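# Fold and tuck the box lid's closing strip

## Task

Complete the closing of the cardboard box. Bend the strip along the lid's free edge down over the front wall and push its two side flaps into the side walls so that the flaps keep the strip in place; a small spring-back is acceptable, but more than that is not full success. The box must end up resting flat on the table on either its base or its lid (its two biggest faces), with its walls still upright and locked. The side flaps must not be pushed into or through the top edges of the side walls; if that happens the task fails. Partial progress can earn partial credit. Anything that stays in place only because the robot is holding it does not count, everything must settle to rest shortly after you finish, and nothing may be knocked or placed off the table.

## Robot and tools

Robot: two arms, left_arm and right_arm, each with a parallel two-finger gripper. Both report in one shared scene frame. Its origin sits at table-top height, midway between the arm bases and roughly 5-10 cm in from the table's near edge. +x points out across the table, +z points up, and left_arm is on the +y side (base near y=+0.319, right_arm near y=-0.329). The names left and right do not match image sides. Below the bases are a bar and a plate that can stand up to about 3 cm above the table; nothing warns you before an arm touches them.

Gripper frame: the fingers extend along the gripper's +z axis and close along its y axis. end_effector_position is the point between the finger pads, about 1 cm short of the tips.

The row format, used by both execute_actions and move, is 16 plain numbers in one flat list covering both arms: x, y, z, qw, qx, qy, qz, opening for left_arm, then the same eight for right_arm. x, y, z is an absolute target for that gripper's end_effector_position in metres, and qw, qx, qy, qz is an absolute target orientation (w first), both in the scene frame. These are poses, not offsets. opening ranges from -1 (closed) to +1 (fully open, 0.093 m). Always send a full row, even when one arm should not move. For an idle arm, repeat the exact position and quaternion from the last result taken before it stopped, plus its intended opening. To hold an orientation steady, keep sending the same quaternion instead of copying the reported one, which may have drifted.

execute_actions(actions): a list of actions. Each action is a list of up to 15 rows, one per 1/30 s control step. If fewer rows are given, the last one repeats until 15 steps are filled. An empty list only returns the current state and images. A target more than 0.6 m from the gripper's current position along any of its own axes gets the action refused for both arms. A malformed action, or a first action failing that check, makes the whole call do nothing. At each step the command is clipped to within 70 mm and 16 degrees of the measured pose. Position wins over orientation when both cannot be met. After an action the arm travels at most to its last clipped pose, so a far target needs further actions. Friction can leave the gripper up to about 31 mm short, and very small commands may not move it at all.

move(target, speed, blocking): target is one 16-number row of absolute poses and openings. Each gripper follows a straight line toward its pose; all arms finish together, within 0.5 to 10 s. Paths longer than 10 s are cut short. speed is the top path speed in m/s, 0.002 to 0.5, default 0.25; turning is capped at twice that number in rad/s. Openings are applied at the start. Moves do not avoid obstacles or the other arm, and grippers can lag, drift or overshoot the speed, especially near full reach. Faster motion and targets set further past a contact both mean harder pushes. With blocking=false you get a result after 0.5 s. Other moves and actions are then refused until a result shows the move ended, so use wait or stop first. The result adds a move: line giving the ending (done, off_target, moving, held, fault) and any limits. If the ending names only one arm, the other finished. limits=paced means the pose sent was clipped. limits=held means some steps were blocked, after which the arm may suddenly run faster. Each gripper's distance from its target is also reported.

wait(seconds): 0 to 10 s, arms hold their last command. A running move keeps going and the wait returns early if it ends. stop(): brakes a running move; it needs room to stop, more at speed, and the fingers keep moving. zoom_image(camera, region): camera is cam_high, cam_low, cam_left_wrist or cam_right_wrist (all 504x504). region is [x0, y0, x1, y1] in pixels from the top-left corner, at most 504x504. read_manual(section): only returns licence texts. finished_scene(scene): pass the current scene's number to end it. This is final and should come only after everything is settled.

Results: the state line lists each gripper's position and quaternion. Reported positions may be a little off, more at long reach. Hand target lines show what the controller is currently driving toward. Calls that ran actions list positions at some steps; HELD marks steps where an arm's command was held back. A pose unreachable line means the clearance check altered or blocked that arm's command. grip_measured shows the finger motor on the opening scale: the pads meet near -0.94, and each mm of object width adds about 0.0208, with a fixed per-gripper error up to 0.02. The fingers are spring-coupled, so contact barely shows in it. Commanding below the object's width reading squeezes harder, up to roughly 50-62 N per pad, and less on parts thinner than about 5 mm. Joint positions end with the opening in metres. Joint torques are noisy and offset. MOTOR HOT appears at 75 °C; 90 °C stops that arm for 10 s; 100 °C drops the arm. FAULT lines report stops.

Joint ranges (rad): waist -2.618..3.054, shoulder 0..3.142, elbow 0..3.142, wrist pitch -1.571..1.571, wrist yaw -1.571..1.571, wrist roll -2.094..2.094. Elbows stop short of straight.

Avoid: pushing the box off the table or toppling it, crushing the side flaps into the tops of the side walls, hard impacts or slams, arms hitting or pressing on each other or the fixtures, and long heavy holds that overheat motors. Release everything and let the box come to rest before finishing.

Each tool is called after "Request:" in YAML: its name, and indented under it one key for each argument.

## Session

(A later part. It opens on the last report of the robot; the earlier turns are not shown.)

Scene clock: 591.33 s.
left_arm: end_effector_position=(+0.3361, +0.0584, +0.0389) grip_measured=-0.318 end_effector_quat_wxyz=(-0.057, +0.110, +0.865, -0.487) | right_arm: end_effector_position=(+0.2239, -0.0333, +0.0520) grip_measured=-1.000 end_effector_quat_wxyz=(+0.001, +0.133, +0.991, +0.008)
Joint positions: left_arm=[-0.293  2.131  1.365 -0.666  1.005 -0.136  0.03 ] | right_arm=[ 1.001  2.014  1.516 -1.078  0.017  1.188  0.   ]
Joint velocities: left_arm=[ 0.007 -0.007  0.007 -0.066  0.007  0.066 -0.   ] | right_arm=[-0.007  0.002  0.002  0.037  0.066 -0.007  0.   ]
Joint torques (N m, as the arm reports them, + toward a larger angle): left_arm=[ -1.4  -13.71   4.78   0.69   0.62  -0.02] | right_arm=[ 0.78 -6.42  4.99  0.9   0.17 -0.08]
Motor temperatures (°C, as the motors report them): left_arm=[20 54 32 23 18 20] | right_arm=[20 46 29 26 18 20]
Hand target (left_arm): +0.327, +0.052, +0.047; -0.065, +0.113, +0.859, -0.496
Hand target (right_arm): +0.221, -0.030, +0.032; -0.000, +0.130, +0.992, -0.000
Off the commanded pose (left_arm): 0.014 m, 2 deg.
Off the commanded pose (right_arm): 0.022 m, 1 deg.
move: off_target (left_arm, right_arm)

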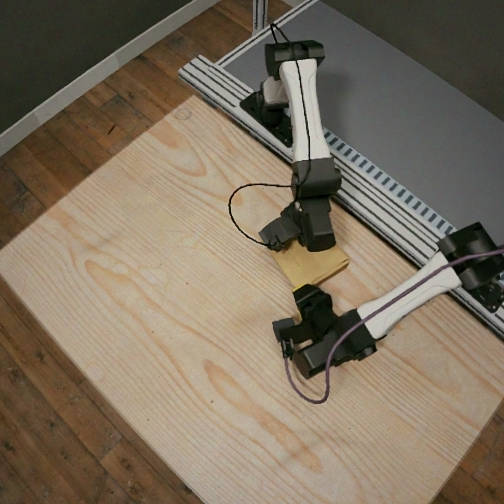

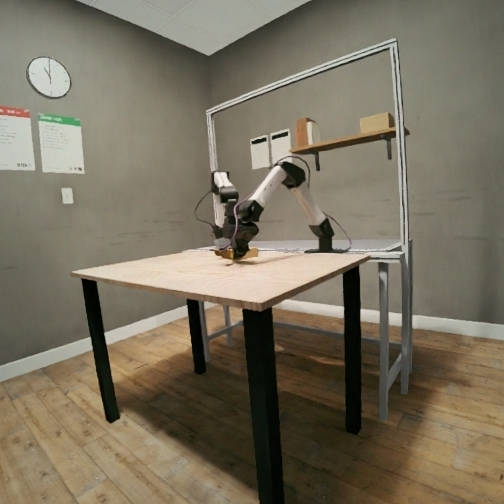

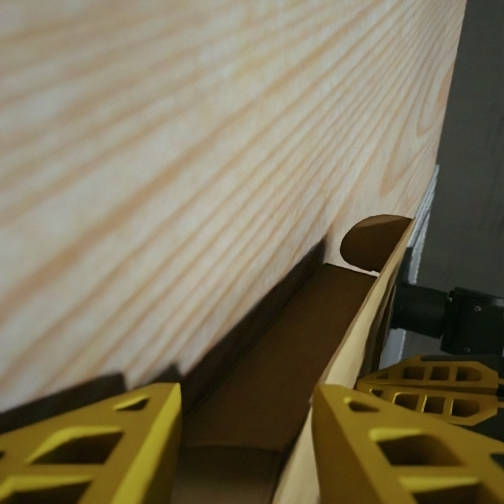

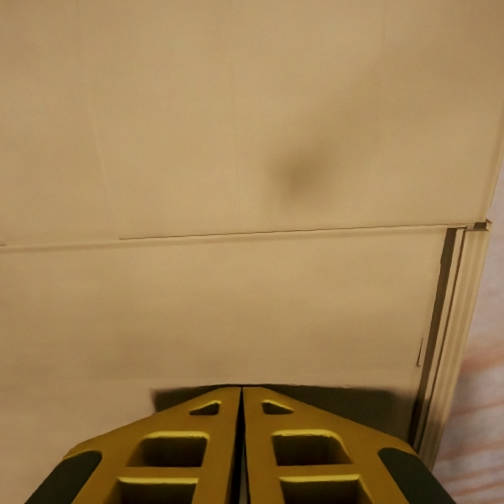

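Request:
move:
  target: [0.317,0.047,0.048,-0.0653,0.113,0.8586,-0.4957,-0.316, 0.221,-0.029,0.031,0,0.13,0.9915,0,-1]
  speed: 0.01

Request:
zoom_image:
  camera: "cam_left_wrist"
  region: [120, 260, 400, 504]

Scene clock: 609.97 s.
left_arm: end_effector_position=(+0.3269, +0.0514, +0.0405) grip_measured=-0.318 end_effector_quat_wxyz=(-0.057, +0.112, +0.866, -0.483) | right_arm: end_effector_position=(+0.2241, -0.0326, +0.0520) grip_measured=-1.000 end_effector_quat_wxyz=(+0.001, +0.133, +0.991, +0.010)
Joint positions: left_arm=[-0.32   2.1    1.324 -0.623  0.994 -0.176  0.03 ] | right_arm=[ 1.001  2.014  1.516 -1.075  0.016  1.188  0.   ]
Joint velocities: left_arm=[-0.017 -0.002 -0.012 -0.022 -0.051 -0.022  0.   ] | right_arm=[ 0.017 -0.007  0.002 -0.066 -0.022  0.022  0.   ]
Joint torques (N m, as the arm reports them, + toward a larger angle): left_arm=[ -0.99 -13.4    4.26   0.81   0.72   0.  ] | right_arm=[ 0.8  -6.37  5.03  0.87  0.19 -0.08]
Motor temperatures (°C, as the motors report them): left_arm=[20 58 32 23 19 20] | right_arm=[20 46 29 25 18 20]
Hand target (left_arm): +0.317, +0.047, +0.048; -0.066, +0.113, +0.859, -0.496
Hand target (right_arm): +0.221, -0.030, +0.032; -0.000, +0.130, +0.992, -0.000
Off the commanded pose (left_arm): 0.013 m, 2 deg.
Off the commanded pose (right_arm): 0.022 m, 1 deg.
move: off_target (left_arm, right_arm)

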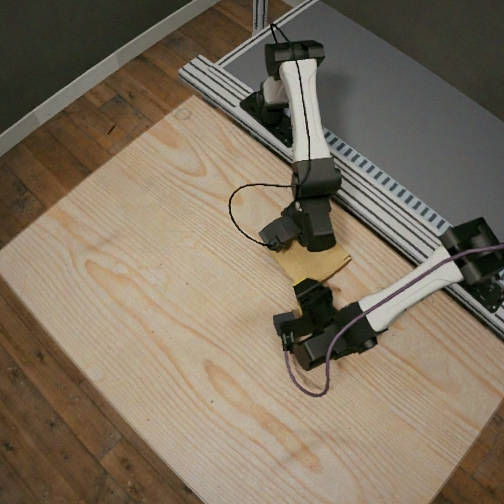

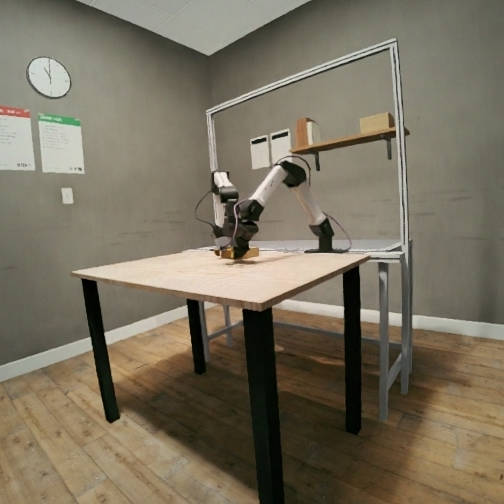

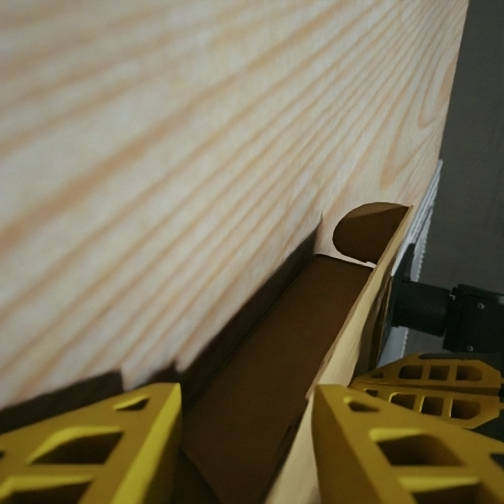

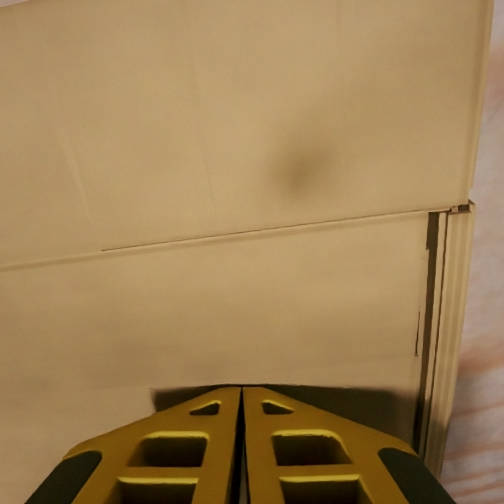

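Region (120, 260, 400, 504) of cam_left_wrist's 504x504 image, scaled by 1.800, with more detail than that image has; it fills the top 439 rows of this view, and the rest is white.

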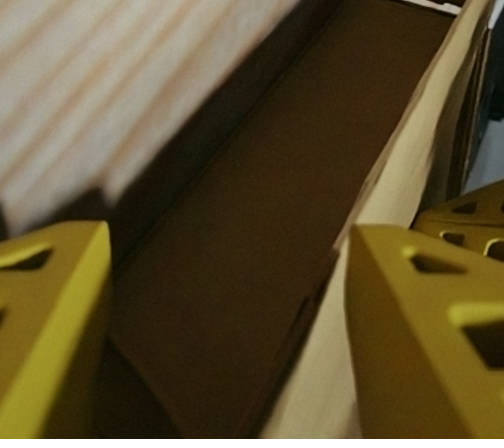

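Request:
move:
  target: [0.345,0.10,0.06,-0.0653,0.113,0.8586,-0.4957,-0.316, 0.221,-0.029,0.031,0,0.13,0.9915,0,-1]
  speed: 0.03

Scene clock: 617.73 s.
left_arm: end_effector_position=(+0.3393, +0.1003, +0.0541) grip_measured=-0.318 end_effector_quat_wxyz=(-0.069, +0.112, +0.862, -0.489) | right_arm: end_effector_position=(+0.2241, -0.0326, +0.0520) grip_measured=-1.000 end_effector_quat_wxyz=(+0.001, +0.133, +0.991, +0.010)
Joint positions: left_arm=[-0.185  2.144  1.452 -0.957  1.019  0.097  0.03 ] | right_arm=[ 1.001  2.014  1.516 -1.075  0.016  1.188  0.   ]
Joint velocities: left_arm=[-0.002  0.012  0.012  0.022 -0.022  0.007  0.   ] | right_arm=[-0.012  0.012  0.012 -0.051  0.022 -0.022  0.   ]
Joint torques (N m, as the arm reports them, + toward a larger angle): left_arm=[  0.15 -10.95   8.67   0.11   0.55   0.2 ] | right_arm=[ 0.77 -6.36  5.03  0.87  0.18 -0.09]
Motor temperatures (°C, as the motors report them): left_arm=[20 59 32 23 19 20] | right_arm=[20 46 29 25 18 20]
Hand target (left_arm): +0.344, +0.100, +0.060; -0.066, +0.114, +0.859, -0.495
Hand target (right_arm): +0.221, -0.030, +0.032; -0.000, +0.130, +0.992, -0.000
Off the commanded pose (left_arm): 0.008 m, 1 deg.
Off the commanded pose (right_arm): 0.022 m, 1 deg.
move: off_target (right_arm)

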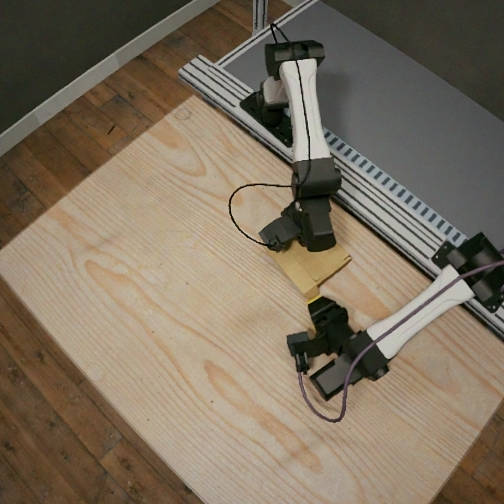

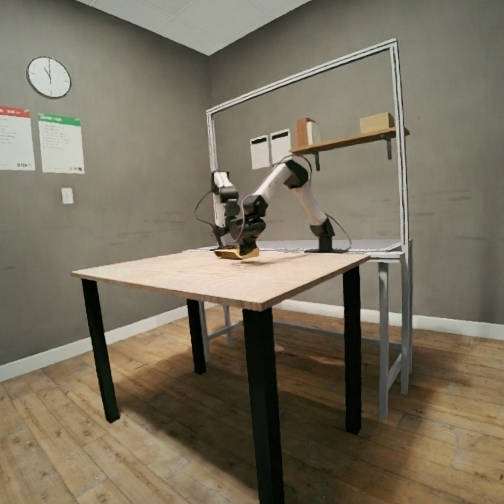

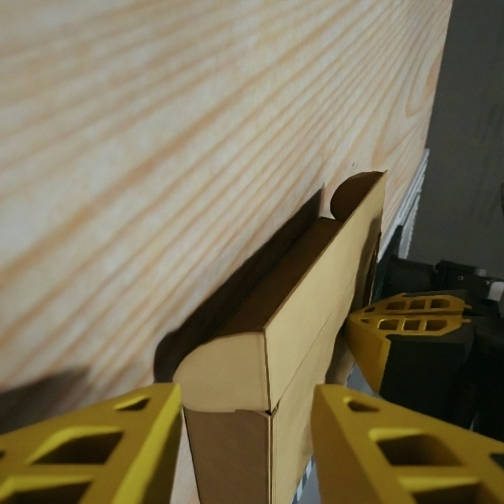

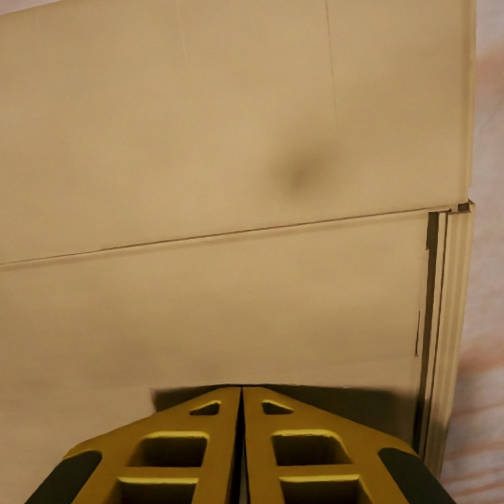

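Request:
move:
  target: [0.315,0.088,0.105,-0.0349,0.0604,0.8639,-0.4988,-0.316, 0.221,-0.029,0.031,0,0.13,0.9915,0,-1]
  speed: 0.06

Request:
move:
  target: [0.313,0.084,0.062,-0.0349,0.0604,0.8639,-0.4988,-0.316, 0.221,-0.029,0.031,0,0.13,0.9915,0,-1]
  speed: 0.025

Scene clock: 633.87 s.
left_arm: end_effector_position=(+0.3204, +0.0900, +0.1045) grip_measured=-0.318 end_effector_quat_wxyz=(-0.035, +0.057, +0.865, -0.497) | right_arm: end_effector_position=(+0.2241, -0.0326, +0.0520) grip_measured=-1.000 end_effector_quat_wxyz=(+0.001, +0.133, +0.991, +0.010)
Joint positions: left_arm=[-0.225  1.873  1.254 -0.744  1.019 -0.226  0.03 ] | right_arm=[ 1.001  2.014  1.516 -1.075  0.016  1.188  0.   ]
Joint velocities: left_arm=[-0.017 -0.032  0.012  0.051 -0.022 -0.037 -0.   ] | right_arm=[-0.002 -0.017 -0.002 -0.051  0.022 -0.037  0.   ]
Joint torques (N m, as the arm reports them, + toward a larger angle): left_arm=[ -0.75 -11.26   4.72   0.96   0.46   0.04] | right_arm=[ 0.79 -6.34  5.01  0.86  0.18 -0.08]
Motor temperatures (°C, as the motors report them): left_arm=[20 58 33 22 19 20] | right_arm=[20 46 28 25 18 20]
Hand target (left_arm): +0.316, +0.088, +0.105; -0.034, +0.059, +0.864, -0.499
Hand target (right_arm): +0.221, -0.030, +0.032; -0.000, +0.130, +0.992, -0.000
Off the commanded pose (left_arm): 0.006 m, 0 deg.
Off the commanded pose (right_arm): 0.022 m, 1 deg.
move: off_target (right_arm)

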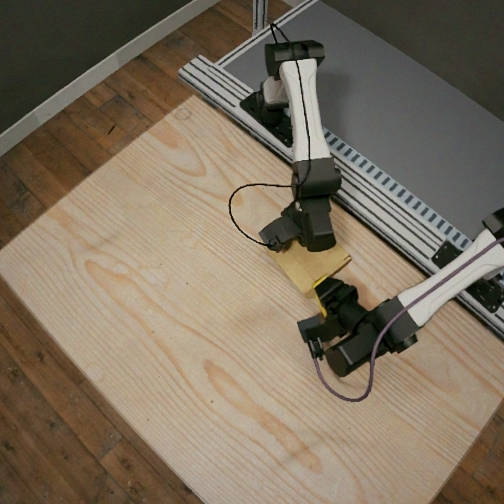

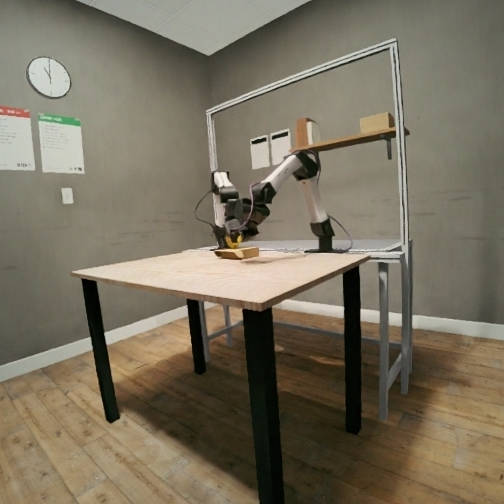

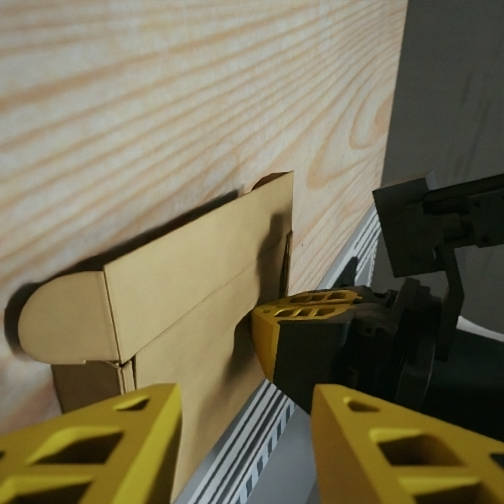

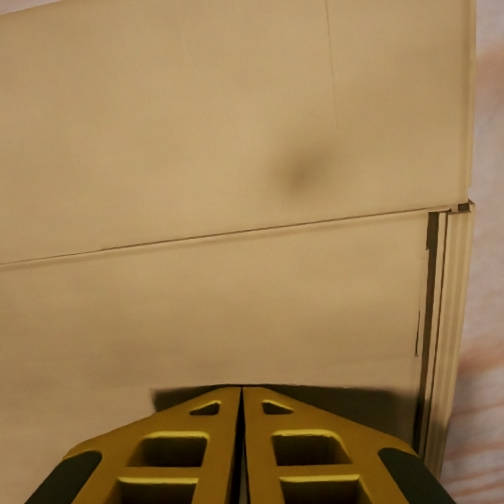

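Scene clock: 635.87 s.
left_arm: end_effector_position=(+0.3182, +0.0863, +0.0698) grip_measured=-0.318 end_effector_quat_wxyz=(-0.027, +0.062, +0.864, -0.500) | right_arm: end_effector_position=(+0.2241, -0.0326, +0.0520) grip_measured=-1.000 end_effector_quat_wxyz=(+0.001, +0.133, +0.991, +0.010)
Joint positions: left_arm=[-0.235  1.918  1.157 -0.569  1.019 -0.244  0.03 ] | right_arm=[ 1.001  2.014  1.516 -1.075  0.016  1.188  0.   ]
Joint velocities: left_arm=[ 0.007 -0.002 -0.017  0.066  0.066 -0.007 -0.001] | right_arm=[ 0.002  0.002 -0.007 -0.037  0.022 -0.051  0.   ]
Joint torques (N m, as the arm reports them, + toward a larger angle): left_arm=[-0.89 -9.15  4.53  1.    0.41  0.05] | right_arm=[ 0.75 -6.37  5.04  0.86  0.18 -0.08]
Motor temperatures (°C, as the motors report them): left_arm=[20 57 33 23 19 20] | right_arm=[20 46 28 24 18 20]
Hand target (left_arm): +0.313, +0.084, +0.062; -0.035, +0.061, +0.864, -0.499
Hand target (right_arm): +0.221, -0.030, +0.032; -0.000, +0.130, +0.992, -0.000
Off the commanded pose (left_arm): 0.010 m, 1 deg.
Off the commanded pose (right_arm): 0.022 m, 1 deg.
move: off_target (right_arm)

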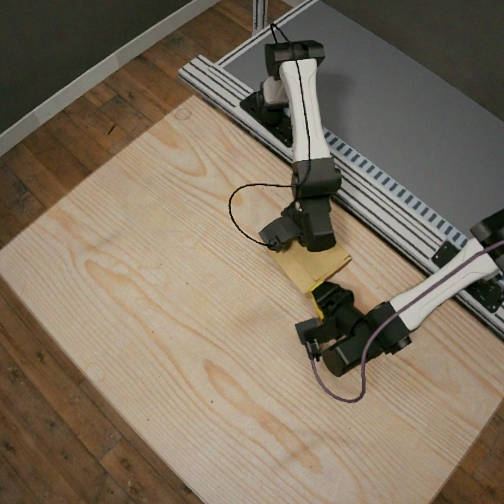

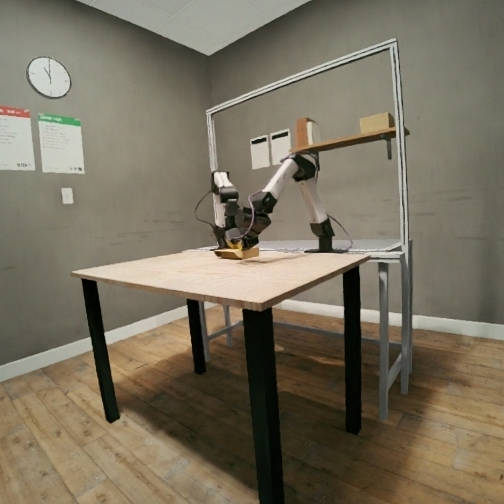

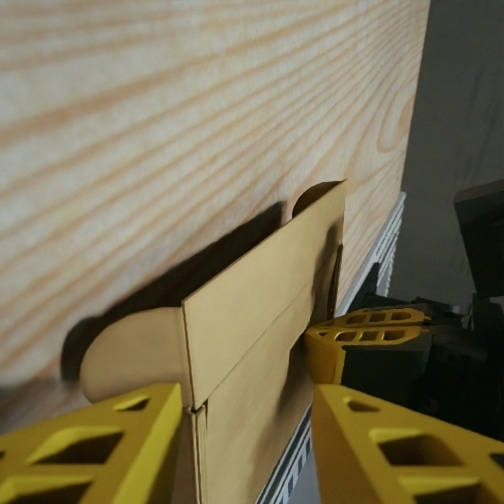

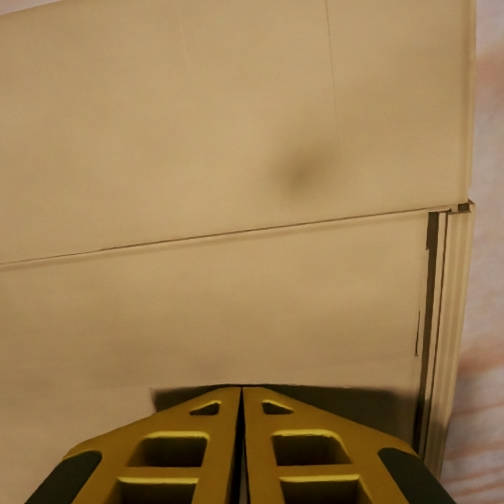

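Request:
move:
  target: [0.307,0.079,0.036,-0.0349,0.0604,0.8639,-0.4988,-0.316, 0.221,-0.029,0.031,0,0.13,0.9915,0,-1]
  speed: 0.015

Request:
zoom_image:
  camera: "cam_left_wrist"
  region: [120, 260, 400, 504]

Scene clock: 645.13 s.
left_arm: end_effector_position=(+0.3133, +0.0806, +0.0445) grip_measured=-0.318 end_effector_quat_wxyz=(-0.027, +0.063, +0.862, -0.502) | right_arm: end_effector_position=(+0.2241, -0.0326, +0.0520) grip_measured=-1.000 end_effector_quat_wxyz=(+0.001, +0.133, +0.991, +0.010)
Joint positions: left_arm=[-0.253  1.957  1.088 -0.431  1.019 -0.277  0.03 ] | right_arm=[ 1.001  2.014  1.516 -1.075  0.016  1.188  0.   ]
Joint velocities: left_arm=[ 0.007  0.012  0.002  0.066 -0.081 -0.037 -0.   ] | right_arm=[-0.002 -0.002  0.012 -0.007 -0.066  0.007  0.   ]
Joint torques (N m, as the arm reports them, + toward a larger angle): left_arm=[-0.87 -9.27  4.13  1.08  0.38  0.03] | right_arm=[ 0.78 -6.35  5.02  0.86  0.18 -0.09]
Motor temperatures (°C, as the motors report them): left_arm=[20 56 32 23 18 20] | right_arm=[20 46 28 24 18 20]
Hand target (left_arm): +0.307, +0.079, +0.036; -0.035, +0.060, +0.864, -0.499
Hand target (right_arm): +0.221, -0.030, +0.032; -0.000, +0.130, +0.992, -0.000
Off the commanded pose (left_arm): 0.011 m, 1 deg.
Off the commanded pose (right_arm): 0.022 m, 1 deg.
move: off_target (left_arm, right_arm)

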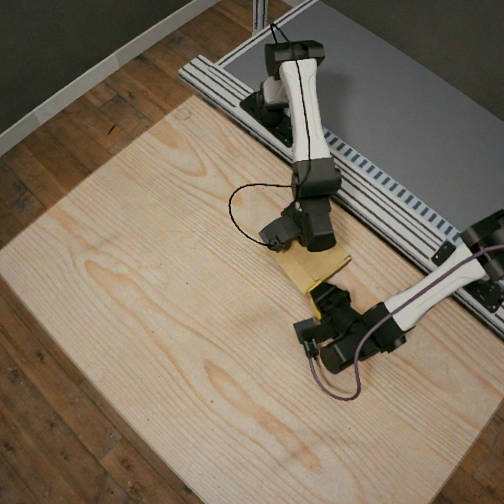

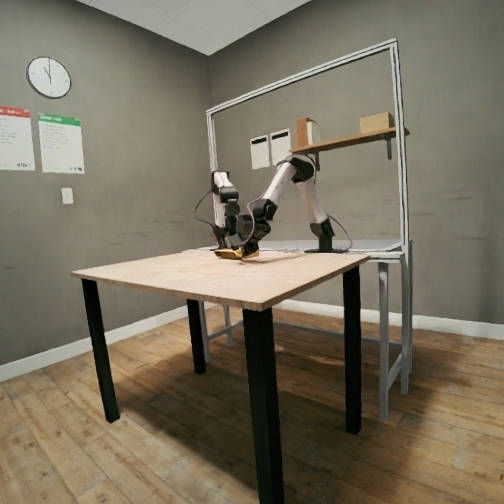

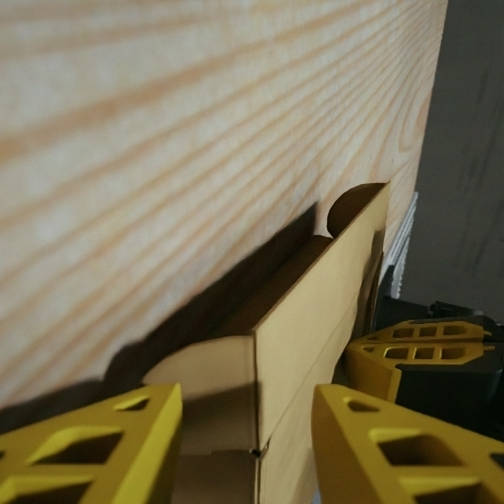

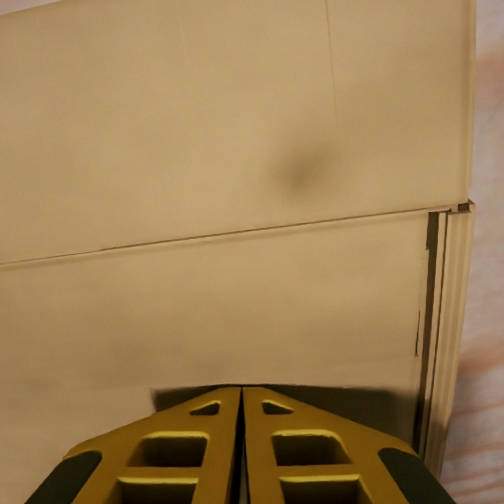

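Region (120, 260, 400, 504) of cam_left_wrist's 504x504 image, scaled by 1.800, with more detail than that image has; it fills the top 439 rows of this view, and the rest is white.

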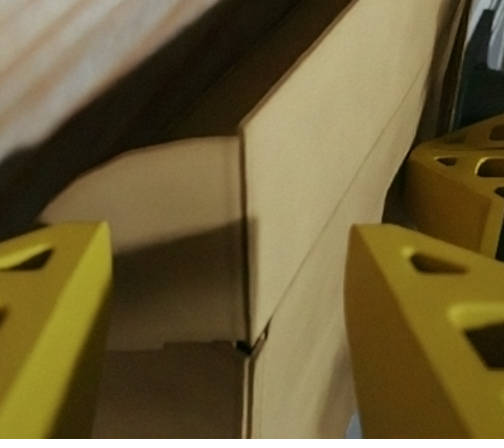

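Request:
move:
  target: [0.307,0.066,0.038,-0.0349,0.0604,0.8639,-0.4988,-0.316, 0.221,-0.029,0.031,0,0.13,0.9915,0,-1]
  speed: 0.012

Request:
zoom_image:
  camera: "cam_left_wrist"
  region: [120, 260, 400, 504]

Scene clock: 655.23 s.
left_arm: end_effector_position=(+0.3131, +0.0685, +0.0455) grip_measured=-0.318 end_effector_quat_wxyz=(-0.029, +0.061, +0.863, -0.501) | right_arm: end_effector_position=(+0.2241, -0.0326, +0.0520) grip_measured=-1.000 end_effector_quat_wxyz=(+0.001, +0.133, +0.991, +0.010)
Joint positions: left_arm=[-0.287  1.957  1.088 -0.381  1.009 -0.341  0.03 ] | right_arm=[ 1.001  2.014  1.516 -1.075  0.016  1.188  0.   ]
Joint velocities: left_arm=[-0.022 -0.017 -0.002 -0.007  0.051 -0.007  0.001] | right_arm=[ 0.012  0.002 -0.002  0.007 -0.051  0.081  0.   ]
Joint torques (N m, as the arm reports them, + toward a larger angle): left_arm=[-0.9  -9.41  4.48  1.23  0.35  0.03] | right_arm=[ 0.78 -6.35  4.99  0.87  0.17 -0.07]
Motor temperatures (°C, as the motors report them): left_arm=[20 54 32 23 18 20] | right_arm=[20 46 28 24 18 20]
Hand target (left_arm): +0.307, +0.066, +0.038; -0.035, +0.060, +0.864, -0.499
Hand target (right_arm): +0.221, -0.030, +0.032; -0.000, +0.130, +0.992, -0.000
Off the commanded pose (left_arm): 0.010 m, 1 deg.
Off the commanded pose (right_arm): 0.022 m, 1 deg.
move: off_target (right_arm)

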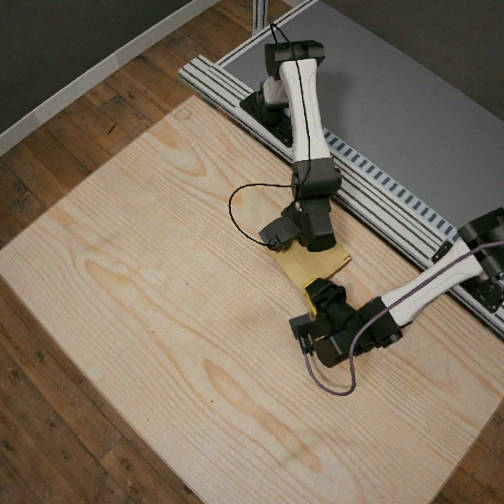

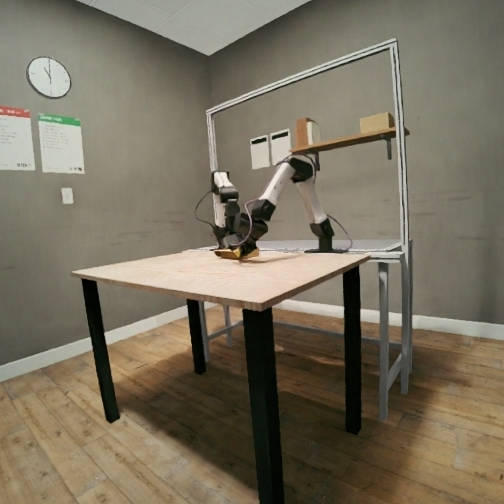

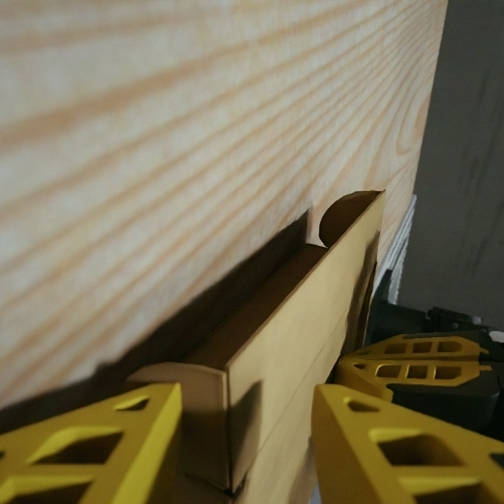

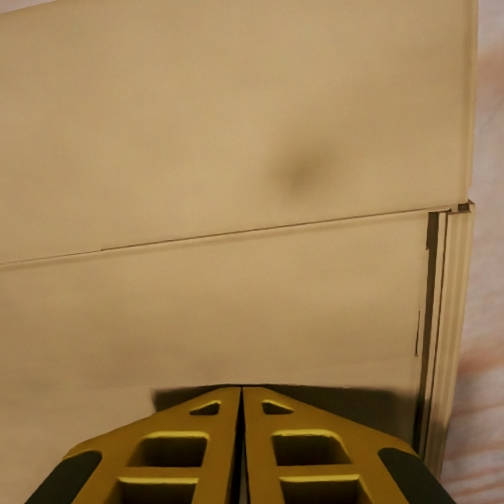

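Region (120, 260, 400, 504) of cam_left_wrist's 504x504 image, scaled by 1.800, with more detail than that image has; it fills the top 439 rows of this view, and the rest is white.

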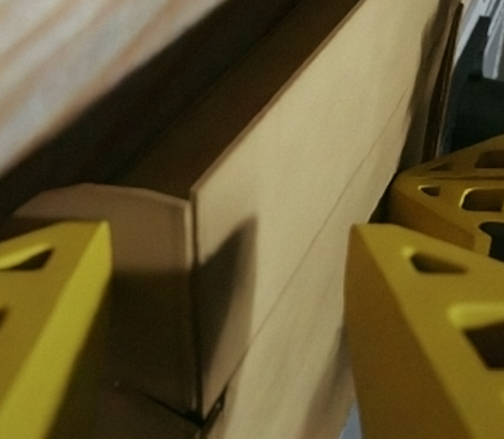

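Request:
move:
  target: [0.306,0.055,0.038,-0.0349,0.0604,0.8639,-0.4988,-0.316, 0.221,-0.029,0.031,0,0.13,0.9915,0,-1]
  speed: 0.012

Request:
zoom_image:
  camera: "cam_left_wrist"
  region: [120, 260, 400, 504]

Scene clock: 662.83 s.
left_arm: end_effector_position=(+0.3141, +0.0578, +0.0462) grip_measured=-0.318 end_effector_quat_wxyz=(-0.025, +0.061, +0.864, -0.499) | right_arm: end_effector_position=(+0.2241, -0.0326, +0.0520) grip_measured=-1.000 end_effector_quat_wxyz=(+0.001, +0.133, +0.991, +0.010)
Joint positions: left_arm=[-0.316  1.957  1.088 -0.331  0.992 -0.394  0.03 ] | right_arm=[ 1.001  2.014  1.516 -1.075  0.016  1.188  0.   ]
Joint velocities: left_arm=[ 0.002 -0.007 -0.002 -0.051  0.066  0.022  0.001] | right_arm=[-0.012  0.007 -0.007  0.022 -0.007 -0.051  0.   ]
Joint torques (N m, as the arm reports them, + toward a larger angle): left_arm=[-1.14 -9.4   4.16  1.32  0.42  0.01] | right_arm=[ 0.81 -6.36  5.01  0.87  0.18 -0.08]
Motor temperatures (°C, as the motors report them): left_arm=[20 54 32 24 18 20] | right_arm=[20 46 28 24 18 20]
Hand target (left_arm): +0.306, +0.055, +0.038; -0.035, +0.061, +0.864, -0.499
Hand target (right_arm): +0.221, -0.030, +0.032; -0.000, +0.130, +0.992, -0.000
Off the commanded pose (left_arm): 0.012 m, 1 deg.
Off the commanded pose (right_arm): 0.022 m, 1 deg.
move: off_target (left_arm, right_arm)

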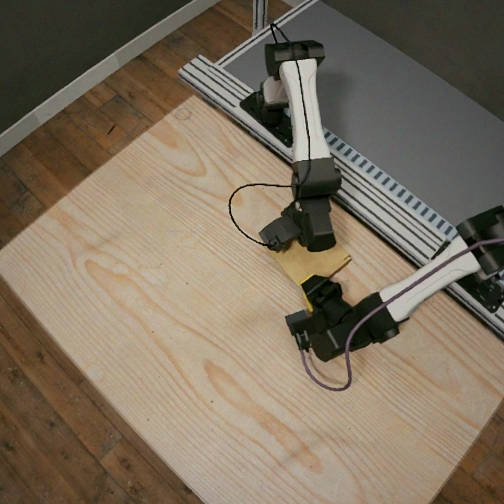

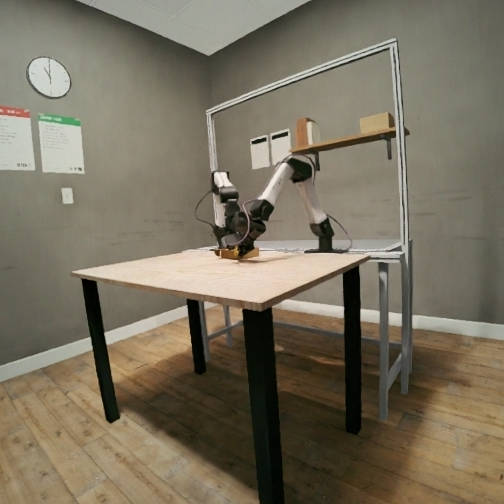

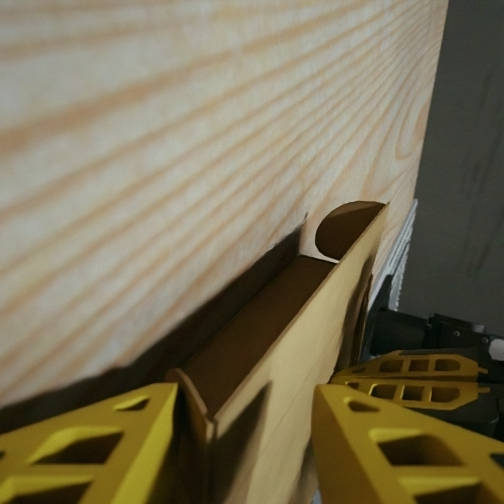

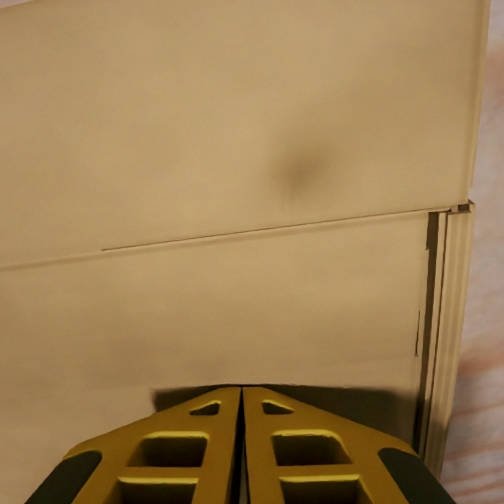

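Region (120, 260, 400, 504) of cam_left_wrist's 504x504 image, scaled by 1.800, with more detail than that image has; it fills the top 439 rows of this view, and the rest is white.

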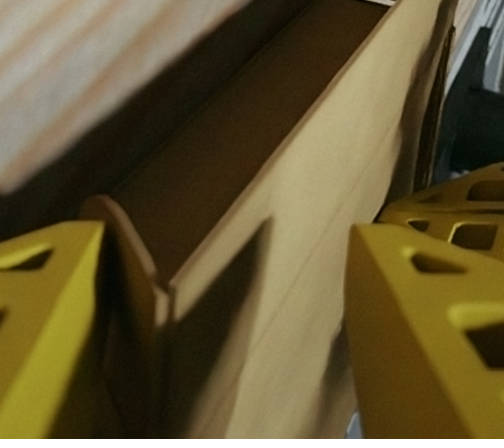

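Request:
execute_actions:
  actions:
    - [[0.306,0.055,0.038,-0.0349,0.0604,0.8639,-0.4988,-0.40, 0.221,-0.029,0.031,0,0.13,0.9915,0,-1]]
    - [[0.306,0.055,0.038,-0.0349,0.0604,0.8639,-0.4988,-0.48, 0.221,-0.029,0.031,0,0.13,0.9915,0,-1]]
    - [[0.306,0.055,0.038,-0.0349,0.0604,0.8639,-0.4988,-0.54, 0.221,-0.029,0.031,0,0.13,0.9915,0,-1]]

Request:
zoom_image:
  camera: "cam_left_wrist"
  region: [120, 260, 400, 504]

Scene clock: 670.83 s.
left_arm: end_effector_position=(+0.3146, +0.0582, +0.0454) grip_measured=-0.538 end_effector_quat_wxyz=(-0.024, +0.060, +0.865, -0.497) | right_arm: end_effector_position=(+0.2241, -0.0326, +0.0520) grip_measured=-1.000 end_effector_quat_wxyz=(+0.001, +0.133, +0.991, +0.010)
Joint positions: left_arm=[-0.316  1.957  1.088 -0.33   0.986 -0.396  0.019] | right_arm=[ 1.001  2.014  1.516 -1.075  0.016  1.188  0.   ]
Joint velocities: left_arm=[ 0.012  0.007 -0.002 -0.022 -0.007 -0.022 -0.   ] | right_arm=[-0.022  0.002  0.002  0.022  0.007  0.007  0.   ]
Joint torques (N m, as the arm reports them, + toward a larger angle): left_arm=[-1.06 -9.27  4.35  1.3   0.45  0.01] | right_arm=[ 0.77 -6.36  5.03  0.87  0.17 -0.08]
Motor temperatures (°C, as the motors report them): left_arm=[20 53 31 24 18 20] | right_arm=[20 45 28 24 18 20]
Hand target (left_arm): +0.306, +0.055, +0.038; -0.035, +0.061, +0.864, -0.499
Hand target (right_arm): +0.221, -0.030, +0.032; -0.000, +0.130, +0.992, -0.000
Off the commanded pose (left_arm): 0.012 m, 1 deg.
Off the commanded pose (right_arm): 0.022 m, 1 deg.
Step readings (end_effector_position; steps 1 to 15: 1st action; 16 to 30: 2nd action; 31 to 45: 3rd action):
0: left_arm (+0.3142, +0.0578, +0.0462) | right_arm (+0.2241, -0.0326, +0.0520)
1: left_arm (+0.3142, +0.0578, +0.0462) | right_arm (+0.2241, -0.0326, +0.0520)
2: left_arm (+0.3143, +0.0579, +0.0460) | right_arm (+0.2241, -0.0326, +0.0520)
4: left_arm (+0.3144, +0.0580, +0.0459) | right_arm (+0.2241, -0.0326, +0.0520)
8: left_arm (+0.3144, +0.0580, +0.0458) | right_arm (+0.2241, -0.0326, +0.0520)
15: left_arm (+0.3144, +0.0580, +0.0458) | right_arm (+0.2241, -0.0326, +0.0520)
16: left_arm (+0.3144, +0.0580, +0.0458) | right_arm (+0.2241, -0.0326, +0.0520)
17: left_arm (+0.3145, +0.0581, +0.0457) | right_arm (+0.2241, -0.0326, +0.0520)
19: left_arm (+0.3145, +0.0582, +0.0456) | right_arm (+0.2241, -0.0326, +0.0520)
23: left_arm (+0.3145, +0.0582, +0.0456) | right_arm (+0.2241, -0.0326, +0.0520)
30: left_arm (+0.3145, +0.0582, +0.0456) | right_arm (+0.2241, -0.0326, +0.0520)
31: left_arm (+0.3146, +0.0582, +0.0455) | right_arm (+0.2241, -0.0326, +0.0520)
32: left_arm (+0.3146, +0.0582, +0.0455) | right_arm (+0.2241, -0.0326, +0.0520)
34: left_arm (+0.3146, +0.0582, +0.0454) | right_arm (+0.2241, -0.0326, +0.0520)
38: left_arm (+0.3146, +0.0582, +0.0454) | right_arm (+0.2241, -0.0326, +0.0520)
45: end_effector_position above

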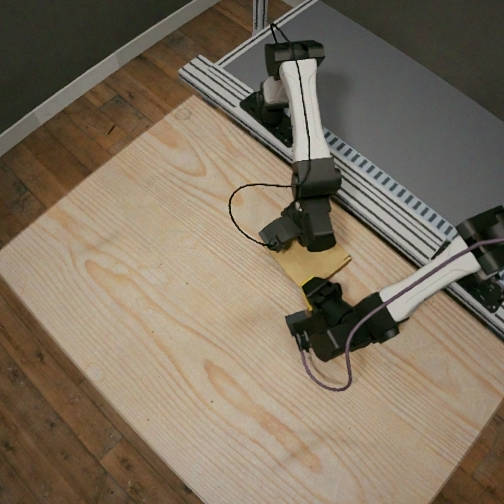

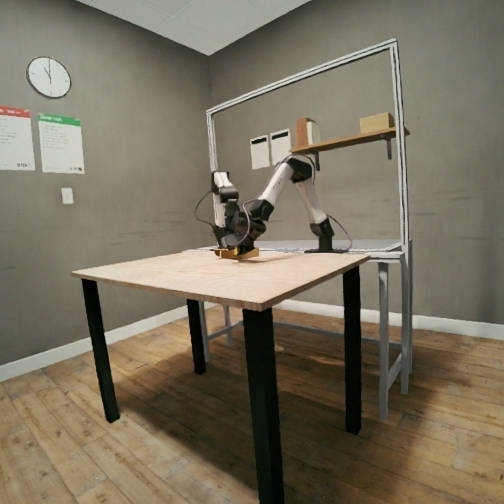

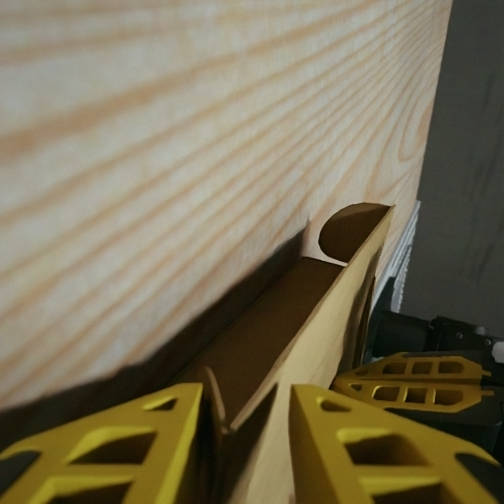

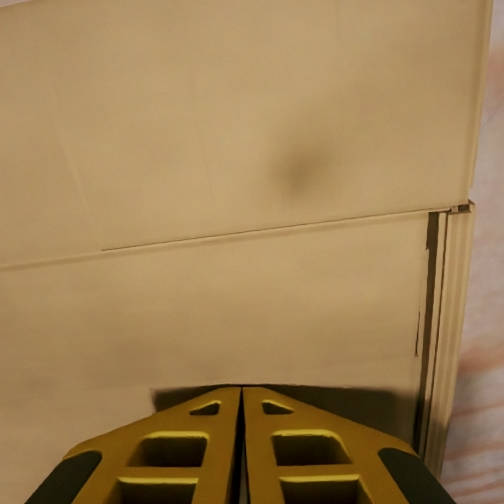

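Region (120, 260, 400, 504) of cam_left_wrist's 504x504 image, scaled by 1.800, with more detail than that image has; it fills the top 439 rows of this view, and the rest is white.

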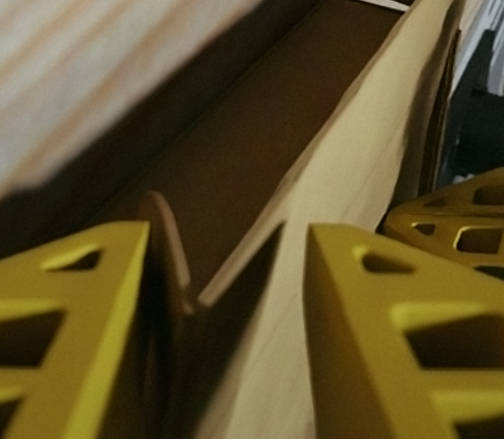

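Request:
execute_actions:
  actions:
    - [[0.306,0.055,0.038,-0.0349,0.0604,0.8639,-0.4988,-0.60, 0.221,-0.029,0.031,0,0.13,0.9915,0,-1]]

Request:
zoom_image:
  camera: "cam_left_wrist"
  region: [120, 260, 400, 504]

Scene clock: 676.47 s.
left_arm: end_effector_position=(+0.3147, +0.0583, +0.0454) grip_measured=-0.598 end_effector_quat_wxyz=(-0.024, +0.060, +0.865, -0.497) | right_arm: end_effector_position=(+0.2241, -0.0326, +0.0520) grip_measured=-1.000 end_effector_quat_wxyz=(+0.001, +0.133, +0.991, +0.010)
Joint positions: left_arm=[-0.316  1.957  1.088 -0.33   0.986 -0.396  0.016] | right_arm=[ 1.001  2.014  1.516 -1.075  0.016  1.188  0.   ]
Joint velocities: left_arm=[-0.007 -0.012  0.017 -0.022 -0.037 -0.022 -0.   ] | right_arm=[-0.002 -0.002  0.002  0.022  0.007  0.007  0.   ]
Joint torques (N m, as the arm reports them, + toward a larger angle): left_arm=[-1.06 -9.32  4.16  1.33  0.48  0.05] | right_arm=[ 0.79 -6.35  5.01  0.87  0.18 -0.08]
Motor temperatures (°C, as the motors report them): left_arm=[20 53 31 25 18 20] | right_arm=[20 45 28 24 18 20]
Hand target (left_arm): +0.306, +0.055, +0.038; -0.035, +0.061, +0.864, -0.499
Hand target (right_arm): +0.221, -0.030, +0.032; -0.000, +0.130, +0.992, -0.000
Off the commanded pose (left_arm): 0.012 m, 1 deg.
Off the commanded pose (right_arm): 0.022 m, 1 deg.
Step readings (end_effector_position):
0: left_arm (+0.3146, +0.0582, +0.0454) | right_arm (+0.2241, -0.0326, +0.0520)
1: left_arm (+0.3146, +0.0582, +0.0454) | right_arm (+0.2241, -0.0326, +0.0520)
2: left_arm (+0.3147, +0.0583, +0.0454) | right_arm (+0.2241, -0.0326, +0.0520)
4: left_arm (+0.3147, +0.0583, +0.0454) | right_arm (+0.2241, -0.0326, +0.0520)
8: left_arm (+0.3147, +0.0583, +0.0454) | right_arm (+0.2241, -0.0326, +0.0520)
15: end_effector_position above

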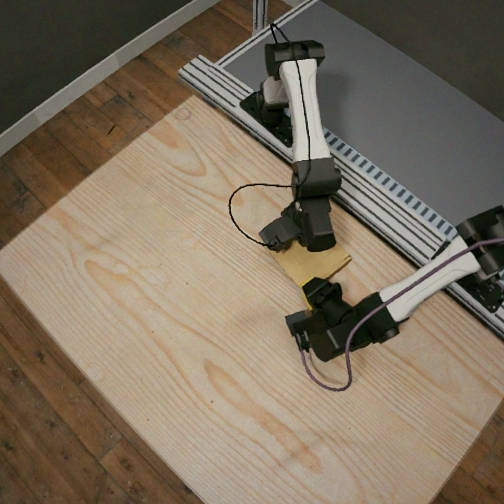

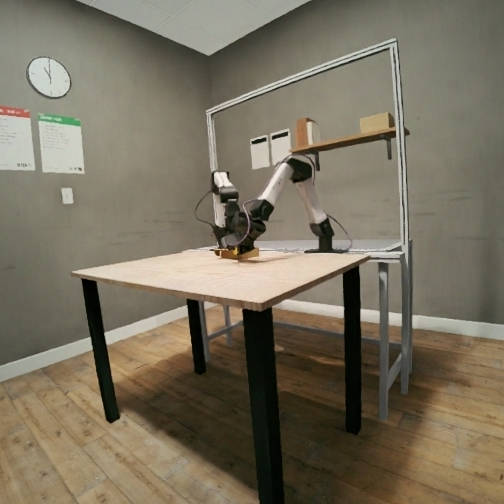

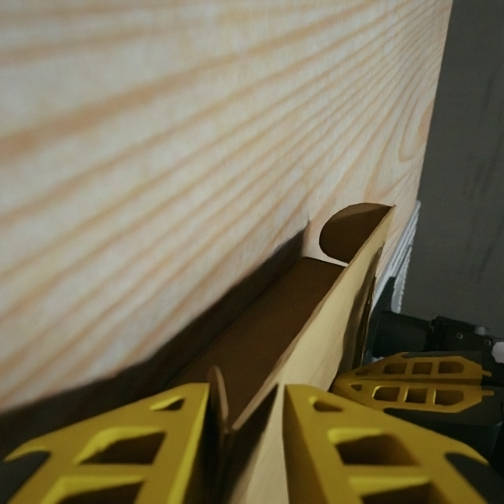

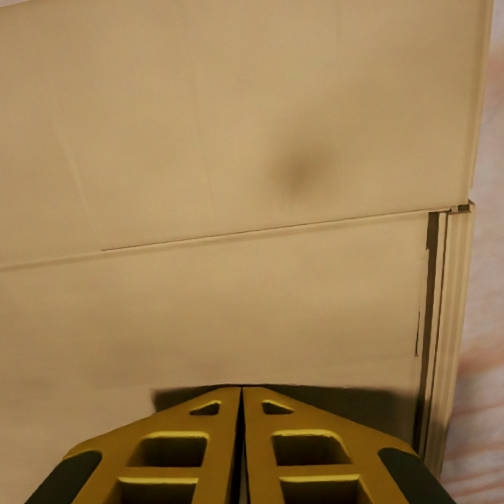

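Region (120, 260, 400, 504) of cam_left_wrist's 504x504 image, scaled by 1.800, with more detail than that image has; it fills the top 439 rows of this view, and the rest is white.

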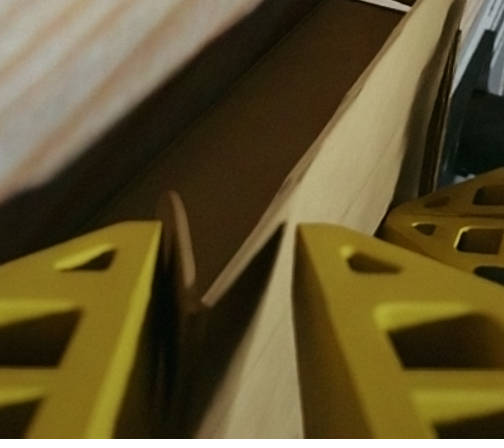

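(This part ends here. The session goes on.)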